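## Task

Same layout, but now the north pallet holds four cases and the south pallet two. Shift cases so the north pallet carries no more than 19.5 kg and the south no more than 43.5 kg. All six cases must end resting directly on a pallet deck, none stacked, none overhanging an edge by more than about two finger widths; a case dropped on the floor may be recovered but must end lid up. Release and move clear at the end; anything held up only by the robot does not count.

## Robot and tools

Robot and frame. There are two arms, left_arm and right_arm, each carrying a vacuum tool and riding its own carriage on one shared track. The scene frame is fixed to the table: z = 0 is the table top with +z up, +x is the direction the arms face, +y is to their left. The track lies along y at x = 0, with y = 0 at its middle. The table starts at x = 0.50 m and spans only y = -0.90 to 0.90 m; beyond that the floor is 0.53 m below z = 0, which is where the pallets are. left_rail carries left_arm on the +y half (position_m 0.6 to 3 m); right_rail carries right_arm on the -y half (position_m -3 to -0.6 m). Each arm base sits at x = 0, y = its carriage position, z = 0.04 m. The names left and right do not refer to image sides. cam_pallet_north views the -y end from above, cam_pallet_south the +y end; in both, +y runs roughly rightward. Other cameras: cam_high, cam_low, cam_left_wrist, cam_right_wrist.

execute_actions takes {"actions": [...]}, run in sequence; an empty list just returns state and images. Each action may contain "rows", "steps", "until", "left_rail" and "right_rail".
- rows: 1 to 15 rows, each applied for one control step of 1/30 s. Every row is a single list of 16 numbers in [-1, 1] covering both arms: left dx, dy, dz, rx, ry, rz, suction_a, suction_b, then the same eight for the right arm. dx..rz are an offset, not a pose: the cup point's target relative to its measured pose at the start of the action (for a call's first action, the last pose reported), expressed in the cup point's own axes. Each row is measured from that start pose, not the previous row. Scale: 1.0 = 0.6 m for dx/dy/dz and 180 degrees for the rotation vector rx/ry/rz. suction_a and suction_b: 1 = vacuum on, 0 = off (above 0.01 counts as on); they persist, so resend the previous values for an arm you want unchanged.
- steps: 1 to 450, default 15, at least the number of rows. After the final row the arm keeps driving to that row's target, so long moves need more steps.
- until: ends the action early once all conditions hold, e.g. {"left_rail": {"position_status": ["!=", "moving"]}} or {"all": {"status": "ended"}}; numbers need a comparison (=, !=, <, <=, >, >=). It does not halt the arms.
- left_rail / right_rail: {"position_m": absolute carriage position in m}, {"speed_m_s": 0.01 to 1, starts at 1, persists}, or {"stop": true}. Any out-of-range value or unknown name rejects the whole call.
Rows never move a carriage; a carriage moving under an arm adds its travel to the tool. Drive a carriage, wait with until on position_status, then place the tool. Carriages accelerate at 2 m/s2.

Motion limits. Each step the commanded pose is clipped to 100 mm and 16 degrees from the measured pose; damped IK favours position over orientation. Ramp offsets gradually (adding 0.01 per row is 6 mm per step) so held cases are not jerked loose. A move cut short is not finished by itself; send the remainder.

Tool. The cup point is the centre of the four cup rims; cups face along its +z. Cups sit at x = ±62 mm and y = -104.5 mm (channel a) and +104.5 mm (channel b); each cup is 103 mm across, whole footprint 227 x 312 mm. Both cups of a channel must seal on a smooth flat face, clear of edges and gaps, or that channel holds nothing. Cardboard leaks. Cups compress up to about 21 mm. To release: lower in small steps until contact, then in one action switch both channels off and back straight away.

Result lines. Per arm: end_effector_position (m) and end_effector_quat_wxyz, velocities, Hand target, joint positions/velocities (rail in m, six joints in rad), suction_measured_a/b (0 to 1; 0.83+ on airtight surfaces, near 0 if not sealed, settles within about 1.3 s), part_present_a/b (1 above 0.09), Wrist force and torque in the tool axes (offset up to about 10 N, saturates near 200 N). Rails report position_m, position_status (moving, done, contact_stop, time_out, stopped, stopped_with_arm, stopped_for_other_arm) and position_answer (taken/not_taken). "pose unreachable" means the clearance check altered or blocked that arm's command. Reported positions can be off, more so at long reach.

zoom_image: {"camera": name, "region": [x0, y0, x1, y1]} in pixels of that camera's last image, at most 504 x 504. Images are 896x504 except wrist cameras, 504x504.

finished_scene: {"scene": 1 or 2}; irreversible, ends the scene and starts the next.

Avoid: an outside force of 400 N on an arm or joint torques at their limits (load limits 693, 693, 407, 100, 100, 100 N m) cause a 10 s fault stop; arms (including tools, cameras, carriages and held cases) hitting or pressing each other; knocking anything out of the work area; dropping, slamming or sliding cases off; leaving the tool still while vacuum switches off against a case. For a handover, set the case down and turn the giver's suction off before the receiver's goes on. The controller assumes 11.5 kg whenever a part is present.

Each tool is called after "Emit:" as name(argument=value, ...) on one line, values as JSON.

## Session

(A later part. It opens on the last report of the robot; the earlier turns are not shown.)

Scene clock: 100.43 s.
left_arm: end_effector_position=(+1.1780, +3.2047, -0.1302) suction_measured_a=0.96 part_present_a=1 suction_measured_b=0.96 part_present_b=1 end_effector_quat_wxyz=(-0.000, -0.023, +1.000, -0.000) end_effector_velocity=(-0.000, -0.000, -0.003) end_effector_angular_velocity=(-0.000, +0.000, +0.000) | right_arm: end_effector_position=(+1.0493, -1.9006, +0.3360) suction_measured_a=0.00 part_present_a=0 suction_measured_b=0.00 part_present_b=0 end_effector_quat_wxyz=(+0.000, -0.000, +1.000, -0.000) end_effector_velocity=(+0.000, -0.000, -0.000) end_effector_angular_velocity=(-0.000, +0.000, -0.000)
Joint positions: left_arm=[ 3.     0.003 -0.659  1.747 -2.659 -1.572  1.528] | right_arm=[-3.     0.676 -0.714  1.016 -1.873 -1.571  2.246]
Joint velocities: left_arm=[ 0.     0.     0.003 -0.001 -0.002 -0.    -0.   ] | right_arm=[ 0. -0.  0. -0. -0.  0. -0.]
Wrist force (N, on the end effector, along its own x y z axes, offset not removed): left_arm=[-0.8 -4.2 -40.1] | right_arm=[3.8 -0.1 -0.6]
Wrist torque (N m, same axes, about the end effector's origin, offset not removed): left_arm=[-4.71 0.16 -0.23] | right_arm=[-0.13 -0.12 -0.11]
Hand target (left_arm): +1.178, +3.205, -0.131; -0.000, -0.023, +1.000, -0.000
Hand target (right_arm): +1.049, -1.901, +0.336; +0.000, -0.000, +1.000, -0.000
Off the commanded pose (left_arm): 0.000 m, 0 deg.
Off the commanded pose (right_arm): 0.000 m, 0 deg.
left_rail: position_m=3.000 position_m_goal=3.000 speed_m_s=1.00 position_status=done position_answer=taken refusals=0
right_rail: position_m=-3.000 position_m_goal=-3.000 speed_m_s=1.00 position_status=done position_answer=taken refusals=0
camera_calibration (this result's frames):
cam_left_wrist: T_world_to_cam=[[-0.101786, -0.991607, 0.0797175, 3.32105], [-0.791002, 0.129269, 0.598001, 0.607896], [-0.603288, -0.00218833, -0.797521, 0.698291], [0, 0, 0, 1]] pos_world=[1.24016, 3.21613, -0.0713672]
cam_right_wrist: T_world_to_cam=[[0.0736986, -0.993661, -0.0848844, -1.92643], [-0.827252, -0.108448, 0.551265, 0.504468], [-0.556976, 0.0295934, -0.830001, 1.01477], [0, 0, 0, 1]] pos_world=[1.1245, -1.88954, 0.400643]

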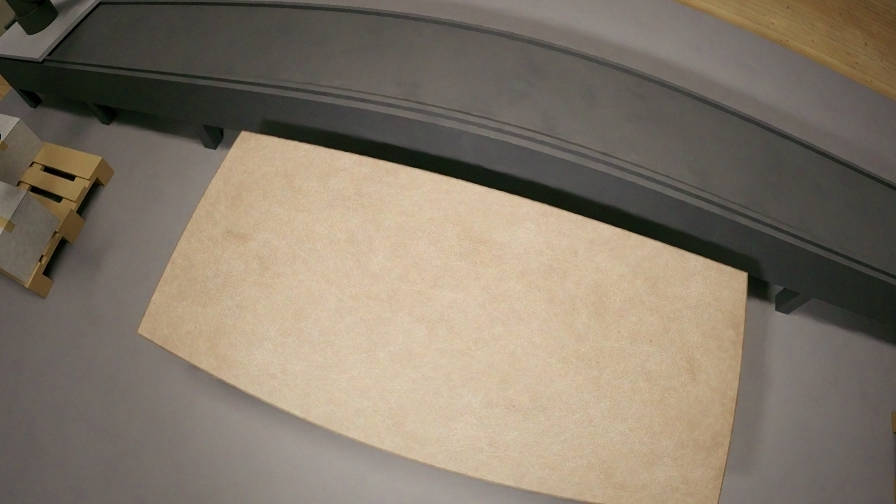

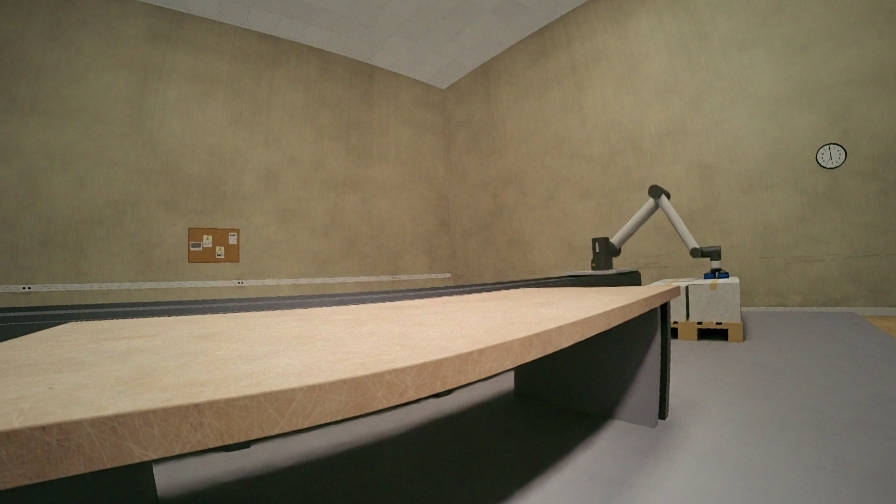

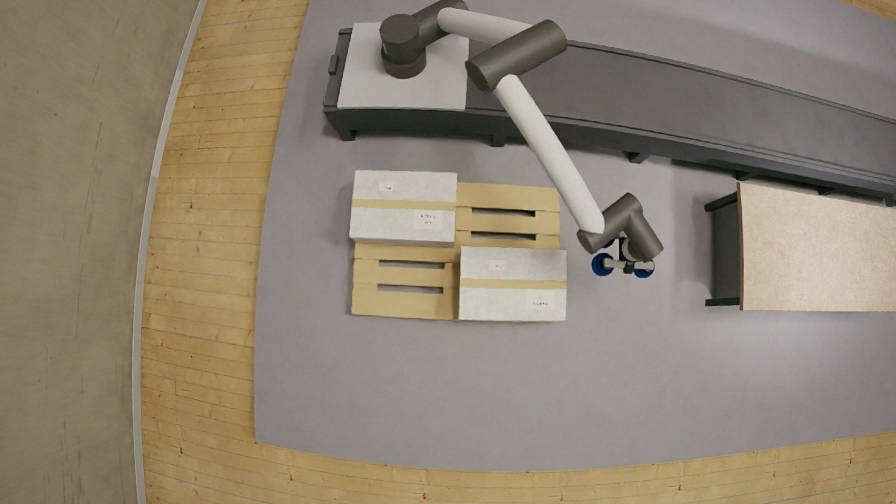

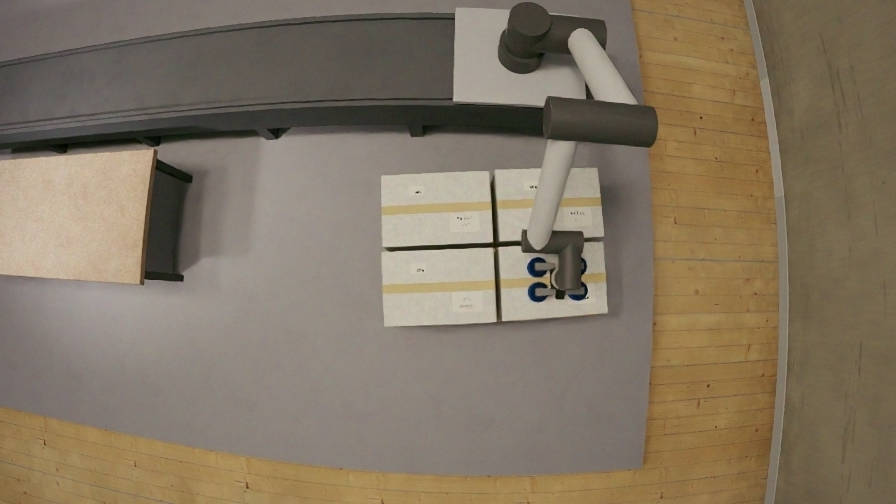

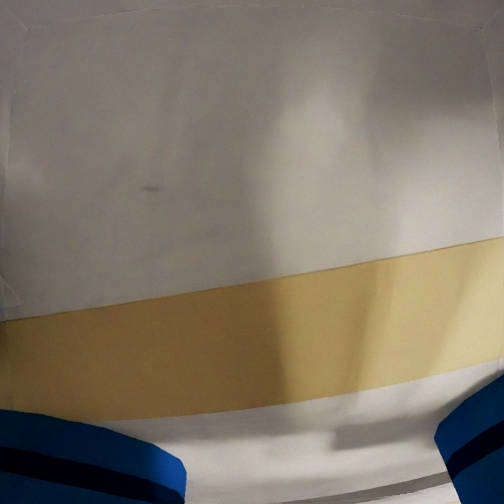

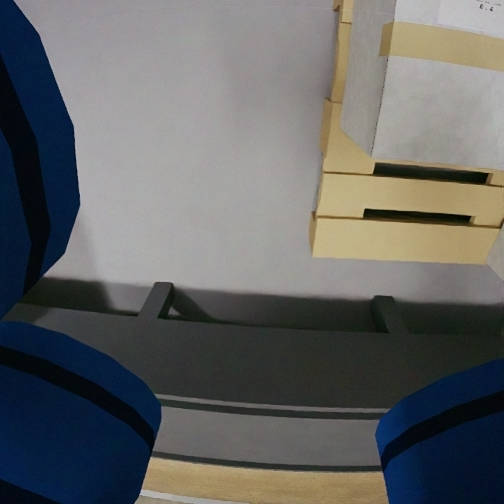

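Emit:
execute_actions(actions=[{"rows":[[0,0,0.003,0,0,0,1,1, 0,0,0,0,0,0,0,0]],"steps":7}])

Scene clock: 101.00 s.
left_arm: end_effector_position=(+1.1780, +3.2047, -0.1317) suction_measured_a=0.96 part_present_a=1 suction_measured_b=0.96 part_present_b=1 end_effector_quat_wxyz=(-0.000, -0.023, +1.000, -0.000) end_effector_velocity=(-0.000, -0.000, -0.003) end_effector_angular_velocity=(-0.000, +0.000, -0.000) | right_arm: end_effector_position=(+1.0493, -1.9006, +0.3360) suction_measured_a=0.00 part_present_a=0 suction_measured_b=0.00 part_present_b=0 end_effector_quat_wxyz=(+0.000, -0.000, +1.000, -0.000) end_effector_velocity=(-0.000, +0.000, +0.000) end_effector_angular_velocity=(+0.000, -0.000, -0.000)
Joint positions: left_arm=[ 3.     0.003 -0.657  1.747 -2.66  -1.572  1.528] | right_arm=[-3.     0.676 -0.714  1.016 -1.873 -1.571  2.246]
Joint velocities: left_arm=[ 0.    -0.     0.003 -0.001 -0.002  0.     0.   ] | right_arm=[ 0.  0. -0.  0. -0.  0.  0.]
Wrist force (N, on the end effector, along its own x y z axes, offset not removed): left_arm=[5.2 -5.8 -41.3] | right_arm=[3.3 -0.7 1.2]
Wrist torque (N m, same axes, about the end effector's origin, offset not removed): left_arm=[-5.05 -0.65 -0.20] | right_arm=[-0.20 -0.05 -0.12]
Hand target (left_arm): +1.178, +3.205, -0.132; -0.000, -0.023, +1.000, -0.000
Hand target (right_arm): +1.049, -1.901, +0.336; +0.000, -0.000, +1.000, -0.000
Off the commanded pose (left_arm): 0.000 m, 0 deg.
Off the commanded pose (right_arm): 0.000 m, 0 deg.
left_rail: position_m=3.000 position_m_goal=3.000 speed_m_s=1.00 position_status=done position_answer=taken refusals=0
right_rail: position_m=-3.000 position_m_goal=-3.000 speed_m_s=1.00 position_status=done position_answer=taken refusals=0
camera_calibration (this result's frames):
cam_left_wrist: T_world_to_cam=[[-0.101785, -0.991607, 0.079719, 3.32117], [-0.790993, 0.129269, 0.598013, 0.608774], [-0.603299, -0.0021883, -0.797512, 0.697112], [0, 0, 0, 1]] pos_world=[1.24015, 3.21613, -0.0728595]
cam_right_wrist: T_world_to_cam=[[0.0736987, -0.993661, -0.0848844, -1.92643], [-0.827252, -0.108449, 0.551264, 0.504468], [-0.556976, 0.0295933, -0.830001, 1.01477], [0, 0, 0, 1]] pos_world=[1.1245, -1.88954, 0.400643]

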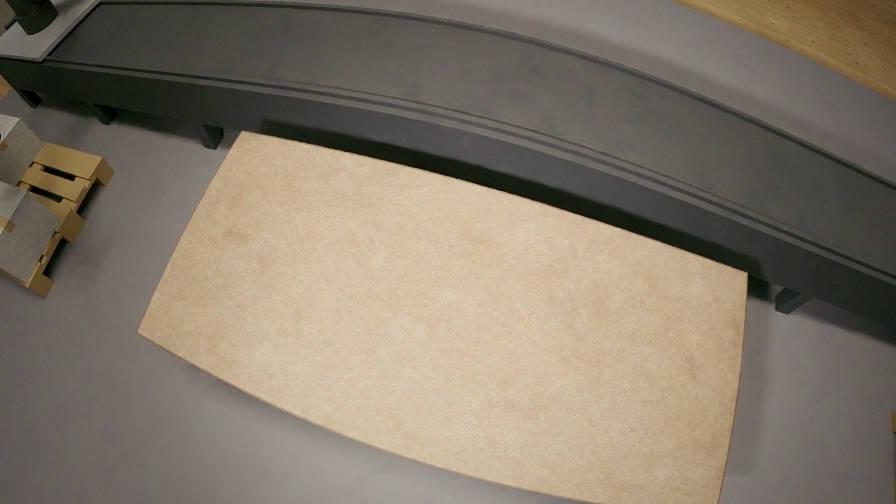

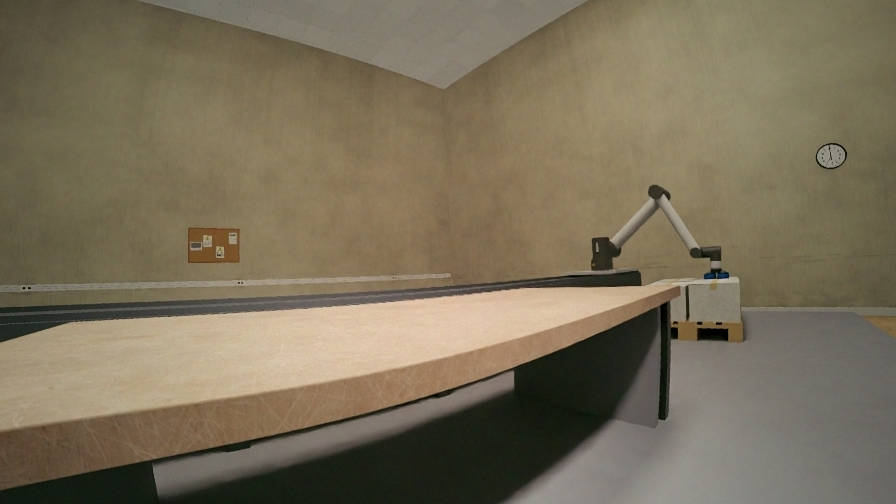

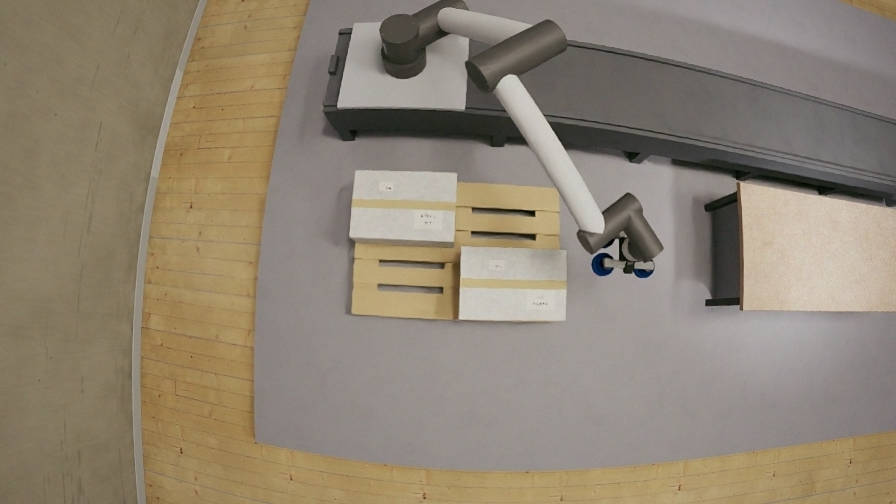

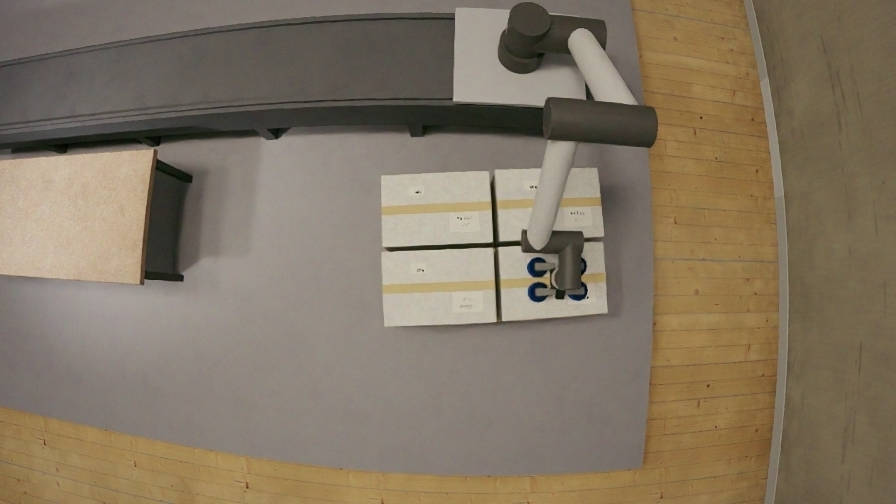

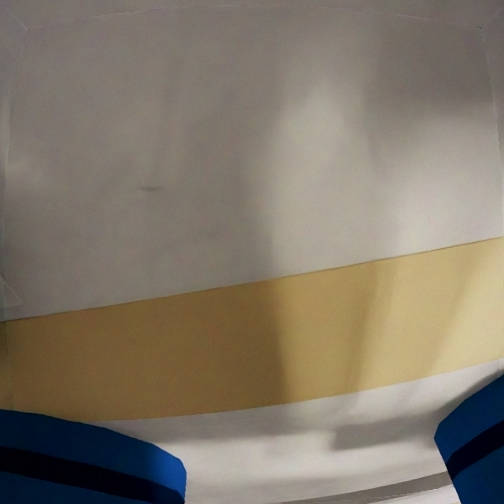

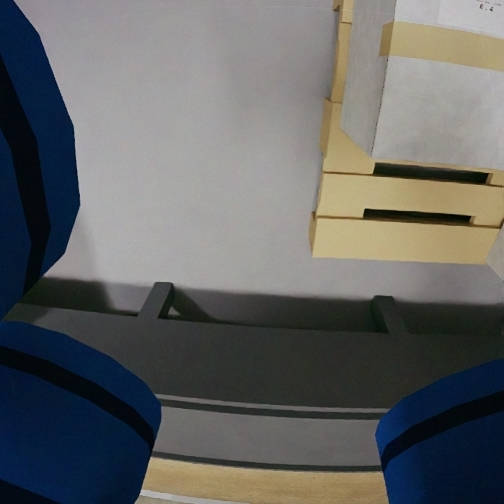

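Emit:
execute_actions(actions=[{"rows":[[0,0,0.003,0,0,0,1,1, 0,0,0,0,0,0,0,0]],"steps":7}])

Scene clock: 101.63 s.
left_arm: end_effector_position=(+1.1780, +3.2047, -0.1332) suction_measured_a=0.96 part_present_a=1 suction_measured_b=0.96 part_present_b=1 end_effector_quat_wxyz=(-0.000, -0.023, +1.000, -0.000) end_effector_velocity=(-0.000, -0.000, -0.003) end_effector_angular_velocity=(-0.000, +0.000, -0.000) | right_arm: end_effector_position=(+1.0493, -1.9006, +0.3360) suction_measured_a=0.00 part_present_a=0 suction_measured_b=0.00 part_present_b=0 end_effector_quat_wxyz=(+0.000, -0.000, +1.000, -0.000) end_effector_velocity=(-0.000, +0.000, +0.000) end_effector_angular_velocity=(+0.000, -0.000, +0.000)
Joint positions: left_arm=[ 3.     0.003 -0.655  1.747 -2.661 -1.572  1.528] | right_arm=[-3.     0.676 -0.714  1.016 -1.873 -1.571  2.246]
Joint velocities: left_arm=[ 0.     0.     0.003 -0.001 -0.002 -0.     0.   ] | right_arm=[ 0.  0. -0. -0.  0. -0. -0.]
Wrist force (N, on the end effector, along its own x y z axes, offset not removed): left_arm=[-2.2 -1.6 -47.4] | right_arm=[4.3 2.1 0.9]
Wrist torque (N m, same axes, about the end effector's origin, offset not removed): left_arm=[-4.48 0.33 -0.27] | right_arm=[0.23 -0.21 -0.11]
Hand target (left_arm): +1.178, +3.205, -0.134; -0.000, -0.023, +1.000, -0.000
Hand target (right_arm): +1.049, -1.901, +0.336; +0.000, -0.000, +1.000, -0.000
Off the commanded pose (left_arm): 0.000 m, 0 deg.
Off the commanded pose (right_arm): 0.000 m, 0 deg.
left_rail: position_m=3.000 position_m_goal=3.000 speed_m_s=1.00 position_status=done position_answer=taken refusals=0
right_rail: position_m=-3.000 position_m_goal=-3.000 speed_m_s=1.00 position_status=done position_answer=taken refusals=0
camera_calibration (this result's frames):
cam_left_wrist: T_world_to_cam=[[-0.101784, -0.991607, 0.0797206, 3.32129], [-0.790985, 0.129269, 0.598024, 0.609652], [-0.60331, -0.0021886, -0.797503, 0.695934], [0, 0, 0, 1]] pos_world=[1.24014, 3.21613, -0.0743524]
cam_right_wrist: T_world_to_cam=[[0.0736988, -0.993661, -0.0848842, -1.92643], [-0.827252, -0.108449, 0.551265, 0.504467], [-0.556976, 0.0295931, -0.830001, 1.01477], [0, 0, 0, 1]] pos_world=[1.1245, -1.88954, 0.400643]

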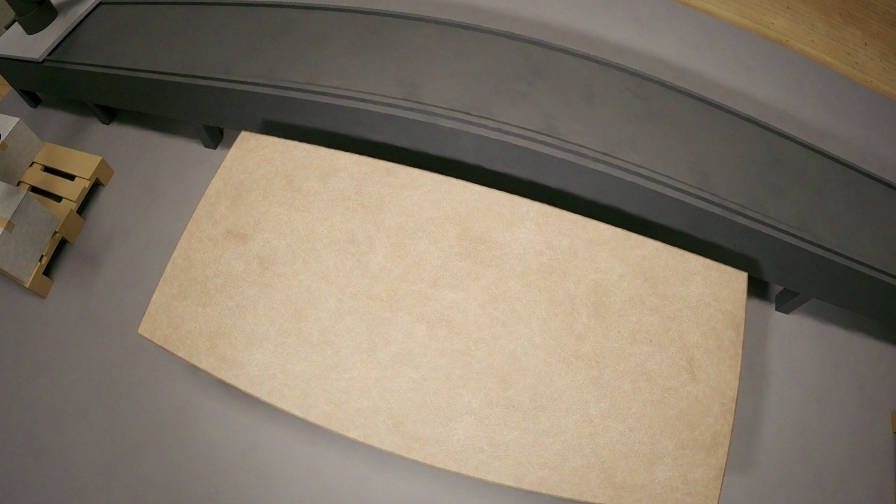

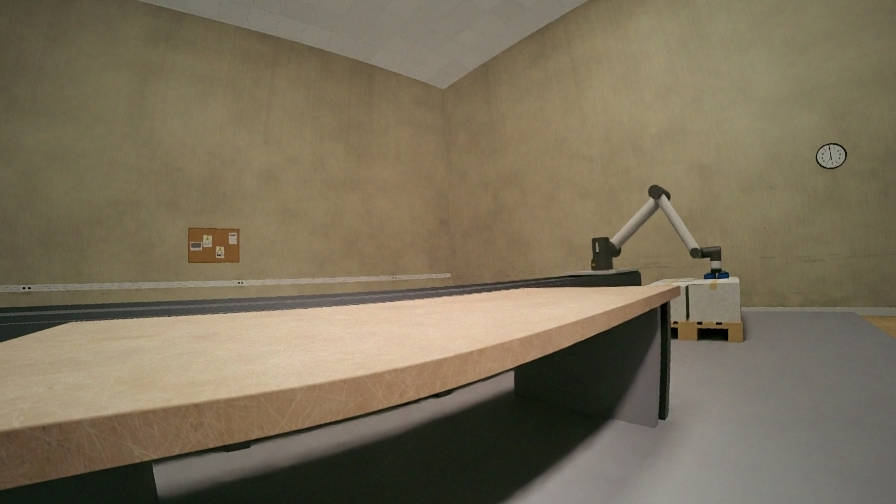

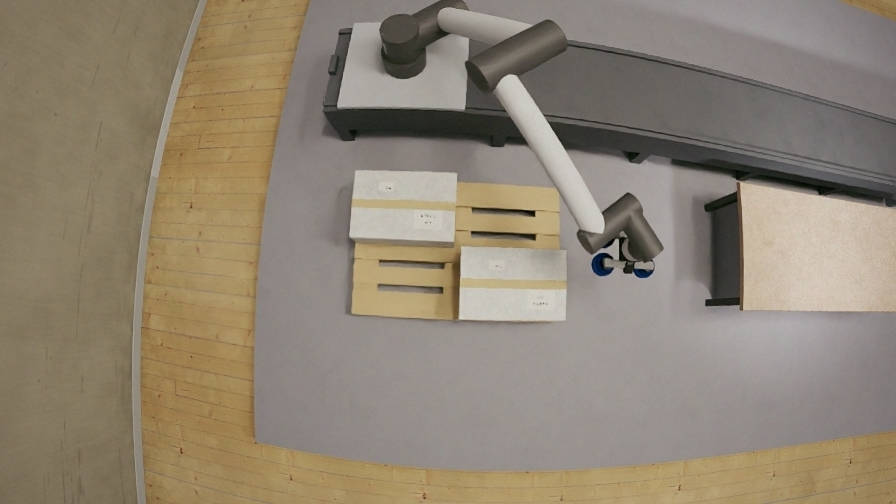

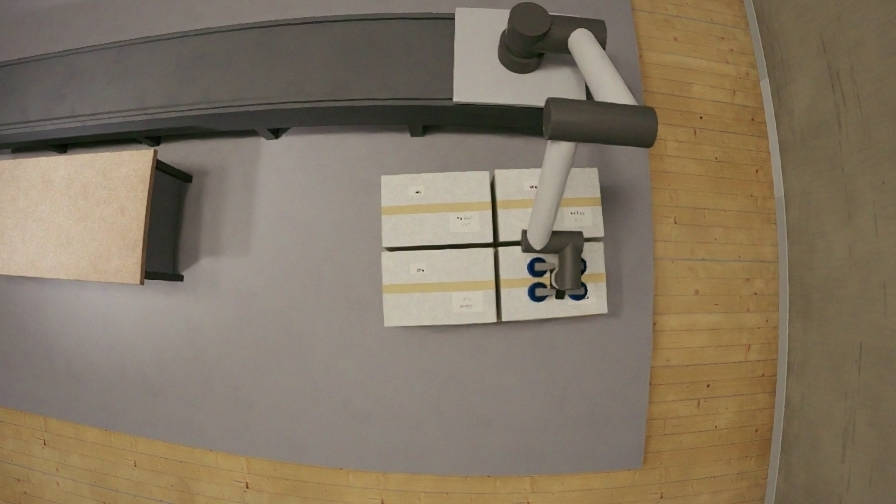

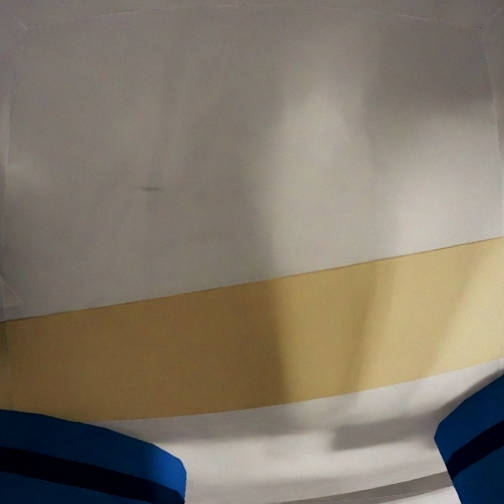

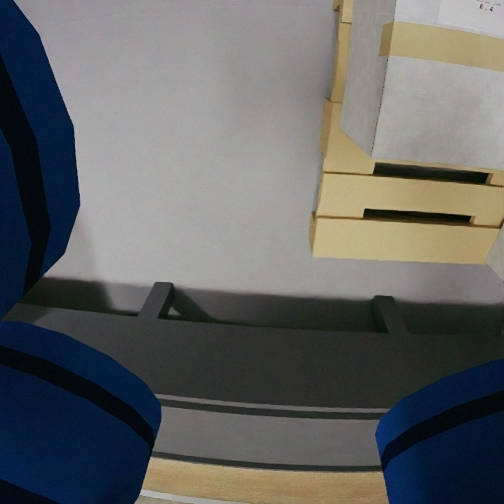

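Emit:
execute_actions(actions=[{"rows":[[0,0,0.003,0,0,0,1,1, 0,0,0,0,0,0,0,0]],"steps":7}])

Scene clock: 102.30 s.
left_arm: end_effector_position=(+1.1783, +3.2047, -0.1342) suction_measured_a=0.96 part_present_a=1 suction_measured_b=0.96 part_present_b=1 end_effector_quat_wxyz=(-0.000, -0.023, +1.000, -0.000) end_effector_velocity=(+0.001, +0.000, -0.001) end_effector_angular_velocity=(+0.000, -0.001, -0.000) | right_arm: end_effector_position=(+1.0493, -1.9006, +0.3360) suction_measured_a=0.00 part_present_a=0 suction_measured_b=0.00 part_present_b=0 end_effector_quat_wxyz=(+0.000, -0.000, +1.000, -0.000) end_effector_velocity=(-0.000, -0.000, +0.000) end_effector_angular_velocity=(+0.000, -0.000, +0.000)
Joint positions: left_arm=[ 3.     0.003 -0.654  1.746 -2.663 -1.572  1.528] | right_arm=[-3.     0.676 -0.714  1.016 -1.873 -1.571  2.246]
Joint velocities: left_arm=[ 0.    -0.     0.002 -0.001 -0.002  0.     0.   ] | right_arm=[ 0. -0. -0.  0.  0.  0. -0.]
Wrist force (N, on the end effector, along its own x y z axes, offset not removed): left_arm=[41.8 -4.1 -131.4] | right_arm=[3.9 1.4 0.2]
Wrist torque (N m, same axes, about the end effector's origin, offset not removed): left_arm=[-0.32 -6.03 1.05] | right_arm=[0.03 -0.24 -0.15]
Hand target (left_arm): +1.178, +3.205, -0.135; -0.000, -0.023, +1.000, -0.000
Hand target (right_arm): +1.049, -1.901, +0.336; +0.000, -0.000, +1.000, -0.000
Off the commanded pose (left_arm): 0.001 m, 0 deg.
Off the commanded pose (right_arm): 0.000 m, 0 deg.
left_rail: position_m=3.000 position_m_goal=3.000 speed_m_s=1.00 position_status=done position_answer=taken refusals=0
right_rail: position_m=-3.000 position_m_goal=-3.000 speed_m_s=1.00 position_status=done position_answer=taken refusals=0
camera_calibration (this result's frames):
cam_left_wrist: T_world_to_cam=[[-0.101831, -0.991607, 0.079658, 3.32144], [-0.791341, 0.129268, 0.597553, 0.610827], [-0.602835, -0.00218695, -0.797863, 0.694694], [0, 0, 0, 1]] pos_world=[1.24039, 3.21613, -0.0753105]
cam_right_wrist: T_world_to_cam=[[0.0736986, -0.993661, -0.0848844, -1.92643], [-0.827252, -0.108449, 0.551264, 0.504468], [-0.556976, 0.0295934, -0.830001, 1.01477], [0, 0, 0, 1]] pos_world=[1.1245, -1.88954, 0.400643]

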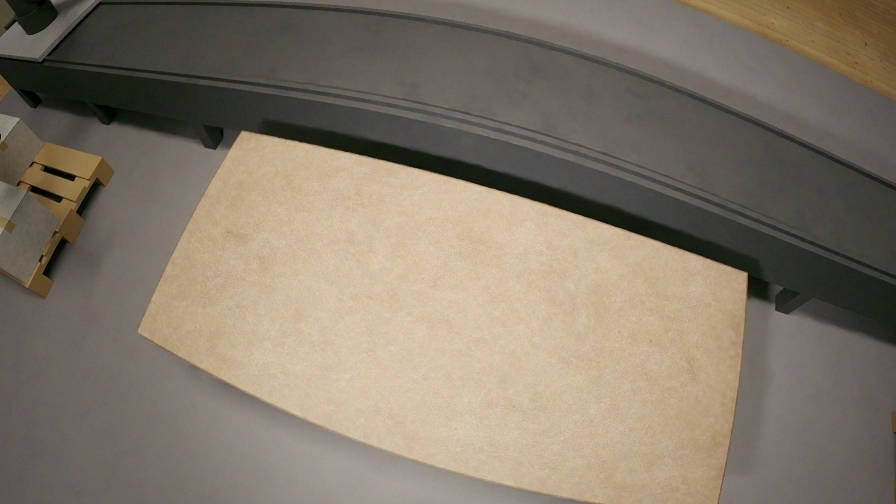

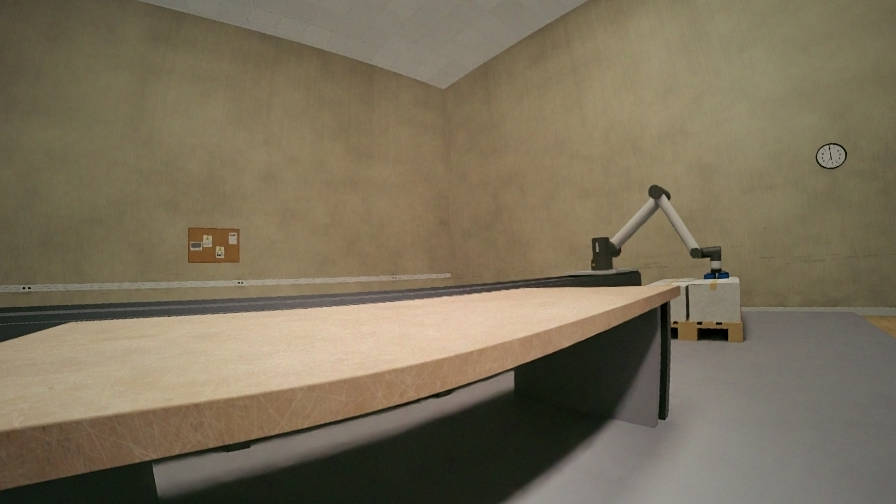

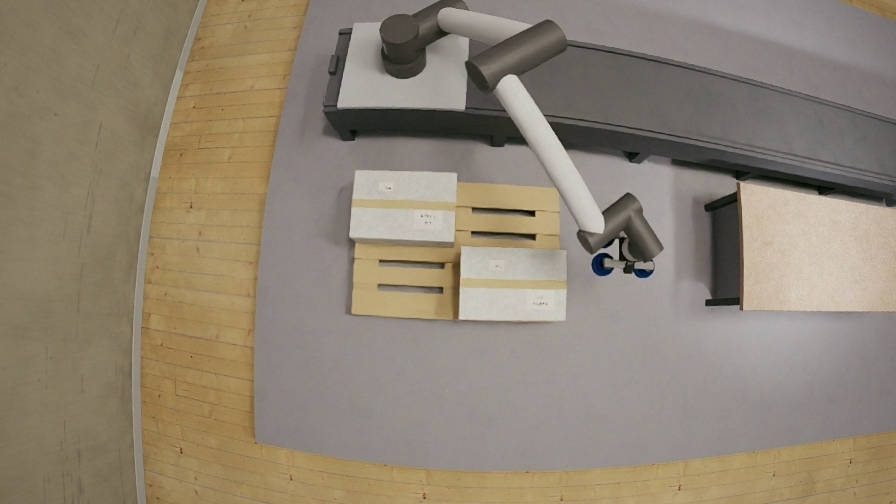

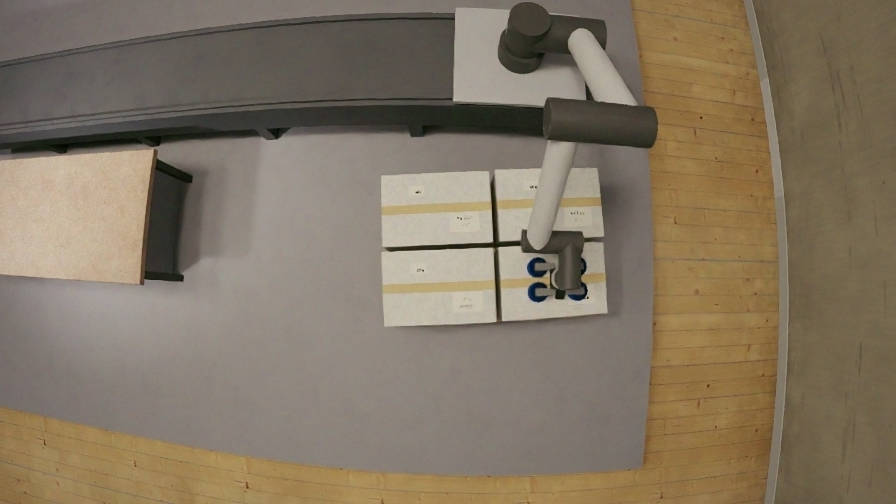

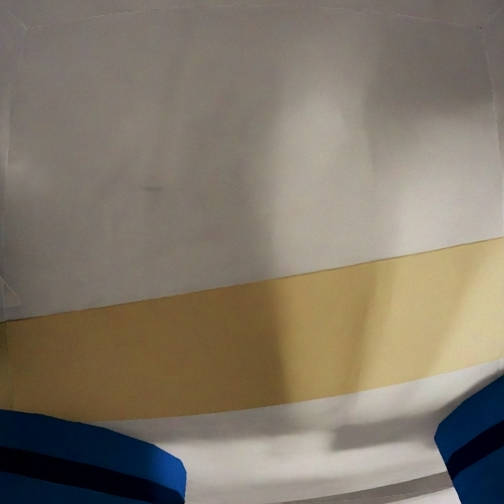

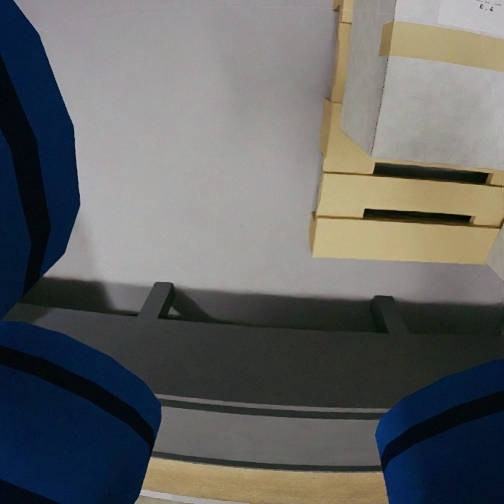

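Emit:
execute_actions(actions=[{"rows":[
[0,0,-0.002,0,0,0,0,0, 0,0,0,0,0,0,0,0],
[0,0,-0.005,0,0,0,0,0, 0,0,0,0,0,0,0,0],
[0,0,-0.009,0,0,0,0,0, 0,0,0,0,0,0,0,0],
[0,0,-0.013,0,0,0,0,0, 0,0,0,0,0,0,0,0],
[0,0,-0.018,0,0,0,0,0, 0,0,0,0,0,0,0,0],
[0,0,-0.024,0,0,0,0,0, 0,0,0,0,0,0,0,0],
[0,0,-0.031,0,0,0,0,0, 0,0,0,0,0,0,0,0],
[0,0,-0.04,0,0,0,0,0, 0,0,0,0,0,0,0,0],
[0,0,-0.06,0,0,0,0,0, 0,0,0,0,0,0,0,0],
[0,0,-0.09,0,0,0,0,0, 0,0,0,0,0,0,0,0],
[0,0,-0.13,0,0,0,0,0, 0,0,0,0,0,0,0,0],
[0,0,-0.18,0,0,0,0,0, 0,0,0,0,0,0,0,0],
[0,0,-0.35,0,0,0,0,0, 0,0,0,0,0,0,0,0]
],"steps":19}])

Scene clock: 103.97 s.
left_arm: end_effector_position=(+1.1789, +3.2052, +0.0027) suction_measured_a=0.01 part_present_a=0 suction_measured_b=0.01 part_present_b=0 end_effector_quat_wxyz=(+0.000, -0.023, +1.000, -0.000) end_effector_velocity=(+0.005, +0.001, +0.488) end_effector_angular_velocity=(+0.000, -0.018, -0.000) | right_arm: end_effector_position=(+1.0493, -1.9006, +0.3360) suction_measured_a=0.00 part_present_a=0 suction_measured_b=0.00 part_present_b=0 end_effector_quat_wxyz=(+0.000, -0.000, +1.000, -0.000) end_effector_velocity=(+0.000, -0.000, -0.000) end_effector_angular_velocity=(-0.000, +0.000, +0.000)
Joint positions: left_arm=[ 3.     0.004 -0.792  1.758 -2.537 -1.572  1.528] | right_arm=[-3.     0.676 -0.714  1.016 -1.873 -1.571  2.246]
Joint velocities: left_arm=[ 0.     0.001 -0.471 -0.012  0.465  0.     0.001] | right_arm=[ 0. -0.  0. -0. -0.  0. -0.]
Wrist force (N, on the end effector, along its own x y z axes, offset not removed): left_arm=[2.1 -4.1 3.9] | right_arm=[5.7 -0.2 -3.6]
Wrist torque (N m, same axes, about the end effector's origin, offset not removed): left_arm=[-1.06 -0.48 -0.03] | right_arm=[-0.15 -0.44 -0.16]
Hand target (left_arm): +1.178, +3.205, +0.072; +0.001, -0.023, +1.000, -0.000
Hand target (right_arm): +1.049, -1.901, +0.336; +0.000, -0.000, +1.000, -0.000
Off the commanded pose (left_arm): 0.073 m, 0 deg.
Off the commanded pose (right_arm): 0.000 m, 0 deg.
left_rail: position_m=3.000 position_m_goal=3.000 speed_m_s=1.00 position_status=done position_answer=taken refusals=0
right_rail: position_m=-3.000 position_m_goal=-3.000 speed_m_s=1.00 position_status=done position_answer=taken refusals=0
camera_calibration (this result's frames):
cam_left_wrist: T_world_to_cam=[[-0.101888, -0.991611, 0.0795415, 3.31126], [-0.792004, 0.129241, 0.59668, 0.530227], [-0.601954, -0.00220231, -0.798528, 0.80332], [0, 0, 0, 1]] pos_world=[1.24088, 3.21672, 0.0617153]
cam_right_wrist: T_world_to_cam=[[0.0736985, -0.993661, -0.0848844, -1.92643], [-0.827252, -0.108448, 0.551265, 0.504468], [-0.556976, 0.0295934, -0.830001, 1.01477], [0, 0, 0, 1]] pos_world=[1.1245, -1.88954, 0.400643]

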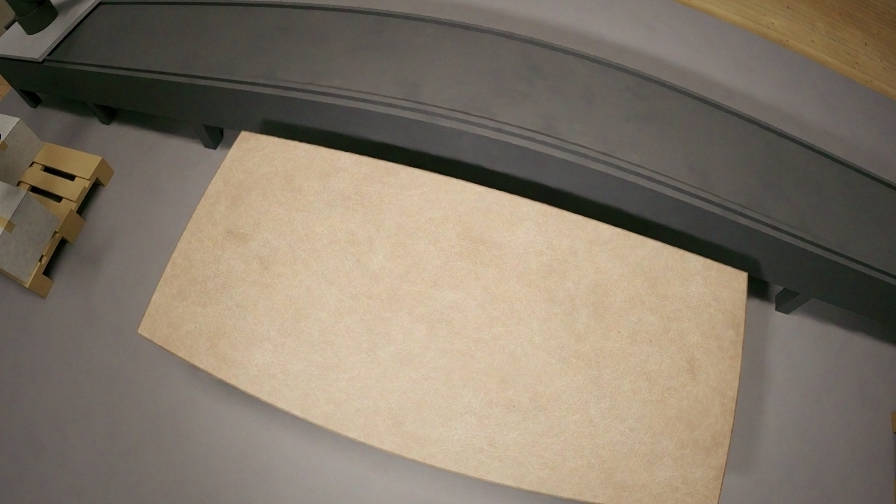

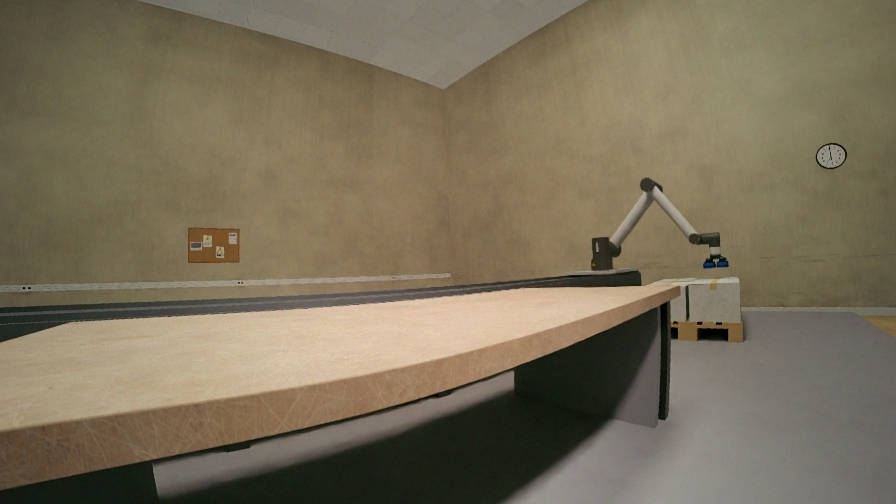

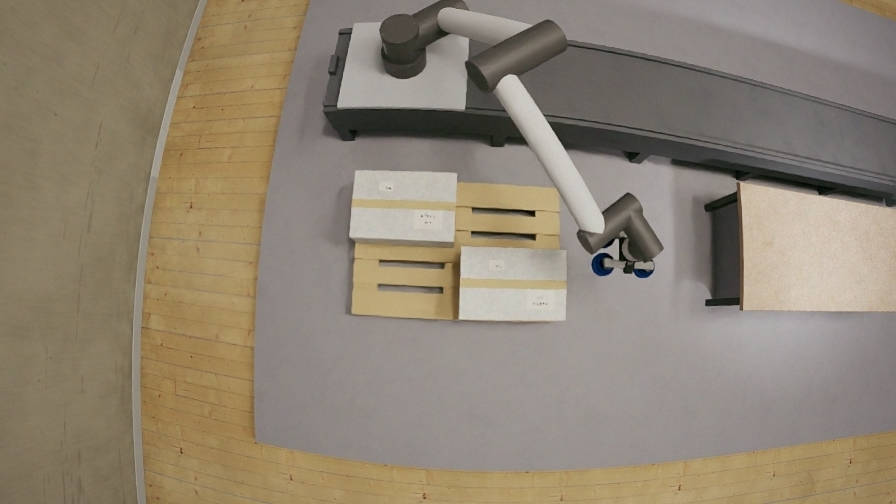

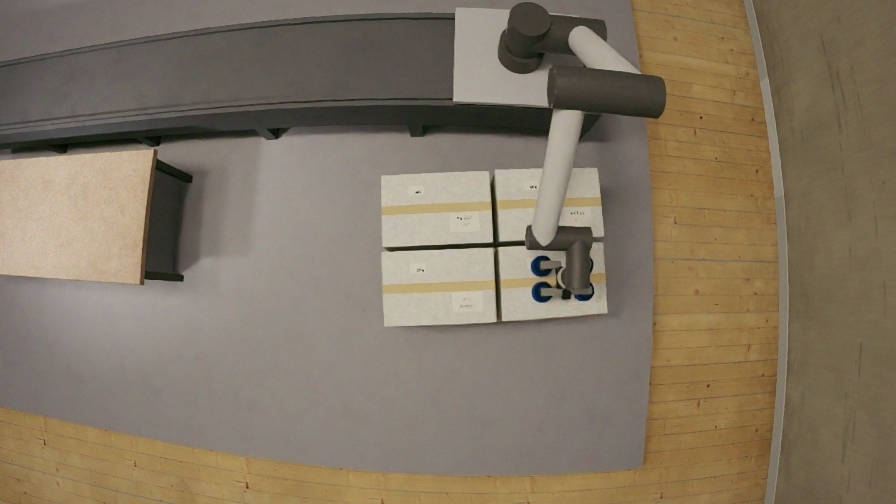

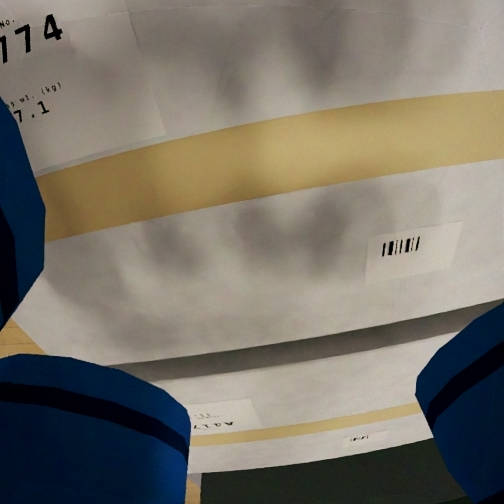

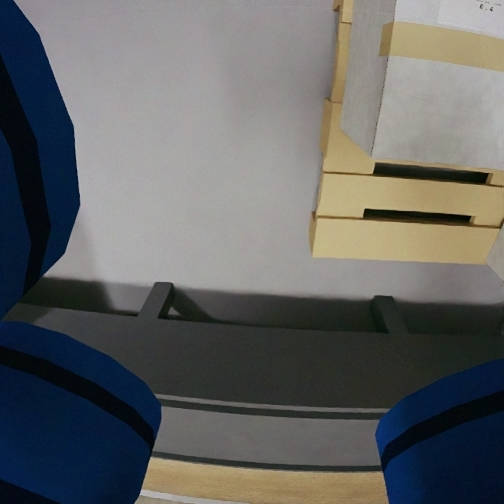

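Emit:
execute_actions(actions=[])

Scene clock: 104.67 s.
left_arm: end_effector_position=(+1.1781, +3.2053, +0.0714) suction_measured_a=0.01 part_present_a=0 suction_measured_b=0.01 part_present_b=0 end_effector_quat_wxyz=(+0.001, -0.023, +1.000, -0.000) end_effector_velocity=(+0.000, +0.000, +0.002) end_effector_angular_velocity=(+0.000, -0.001, +0.000) | right_arm: end_effector_position=(+1.0493, -1.9006, +0.3360) suction_measured_a=0.00 part_present_a=0 suction_measured_b=0.00 part_present_b=0 end_effector_quat_wxyz=(+0.000, -0.000, +1.000, -0.000) end_effector_velocity=(-0.000, -0.000, +0.000) end_effector_angular_velocity=(+0.000, -0.000, -0.000)
Joint positions: left_arm=[ 3.     0.004 -0.858  1.754 -2.47  -1.572  1.528] | right_arm=[-3.     0.676 -0.714  1.016 -1.873 -1.571  2.246]
Joint velocities: left_arm=[ 0.     0.    -0.001 -0.     0.001  0.    -0.   ] | right_arm=[ 0. -0. -0.  0. -0.  0. -0.]
Wrist force (N, on the end effector, along its own x y z axes, offset not removed): left_arm=[1.1 -5.4 0.8] | right_arm=[2.9 0.0 -0.1]
Wrist torque (N m, same axes, about the end effector's origin, offset not removed): left_arm=[-1.36 -0.23 0.06] | right_arm=[-0.11 -0.09 -0.05]
Hand target (left_arm): +1.178, +3.205, +0.072; +0.001, -0.023, +1.000, -0.000
Hand target (right_arm): +1.049, -1.901, +0.336; +0.000, -0.000, +1.000, -0.000
Off the commanded pose (left_arm): 0.004 m, 0 deg.
Off the commanded pose (right_arm): 0.000 m, 0 deg.
left_rail: position_m=3.000 position_m_goal=3.000 speed_m_s=1.00 position_status=done position_answer=taken refusals=0
right_rail: position_m=-3.000 position_m_goal=-3.000 speed_m_s=1.00 position_status=done position_answer=taken refusals=0
camera_calibration (this result's frames):
cam_left_wrist: T_world_to_cam=[[-0.102028, -0.991614, 0.0793205, 3.30593], [-0.792983, 0.129216, 0.595384, 0.489988], [-0.600641, -0.0021541, -0.799516, 0.856107], [0, 0, 0, 1]] pos_world=[1.24006, 3.21674, 0.130512]
cam_right_wrist: T_world_to_cam=[[0.0736988, -0.993661, -0.0848844, -1.92643], [-0.827252, -0.108449, 0.551265, 0.504467], [-0.556976, 0.0295933, -0.830001, 1.01477], [0, 0, 0, 1]] pos_world=[1.1245, -1.88954, 0.400643]

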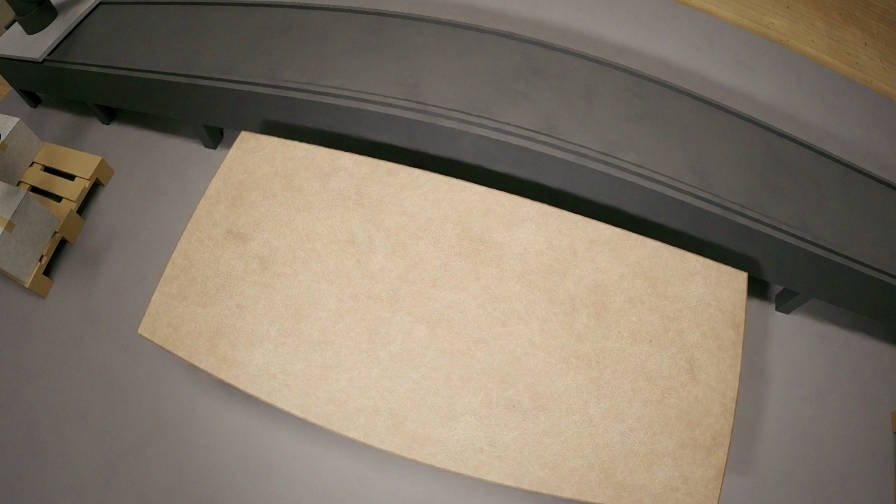

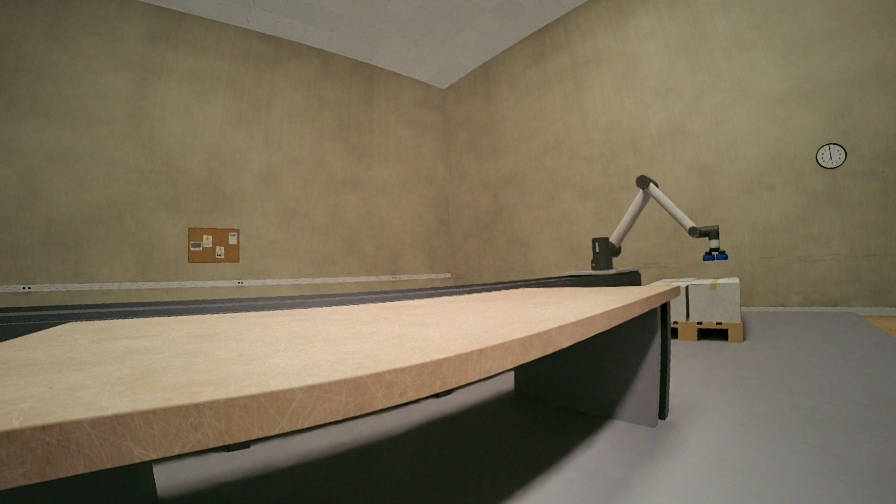

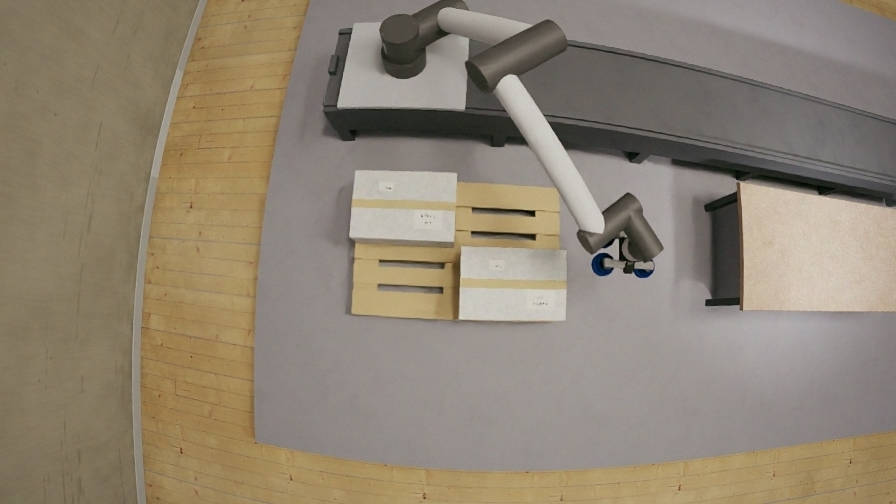

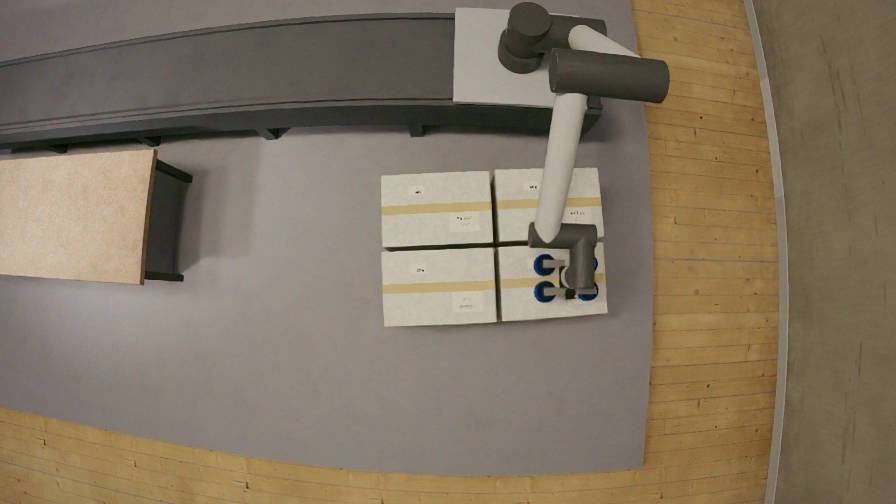

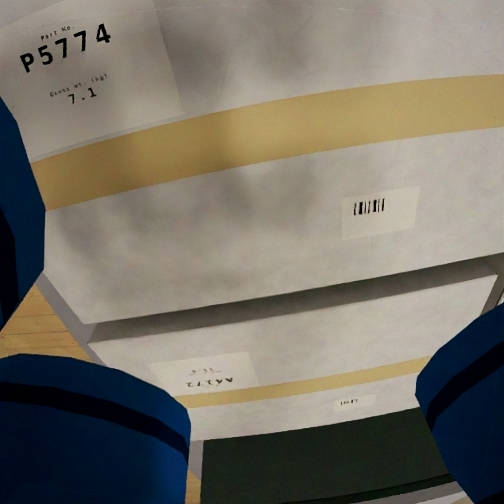

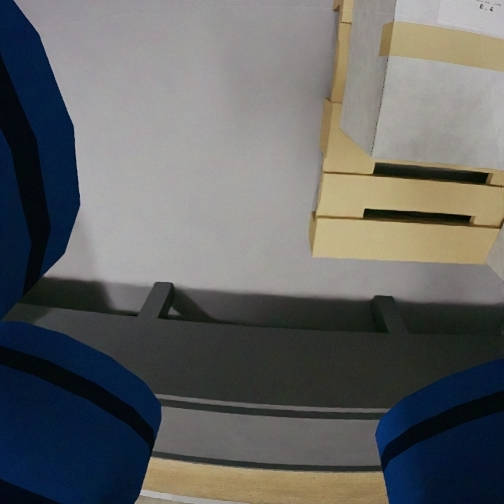

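Emit:
finished_scene(scene=2)

The scene is finished: the task was done.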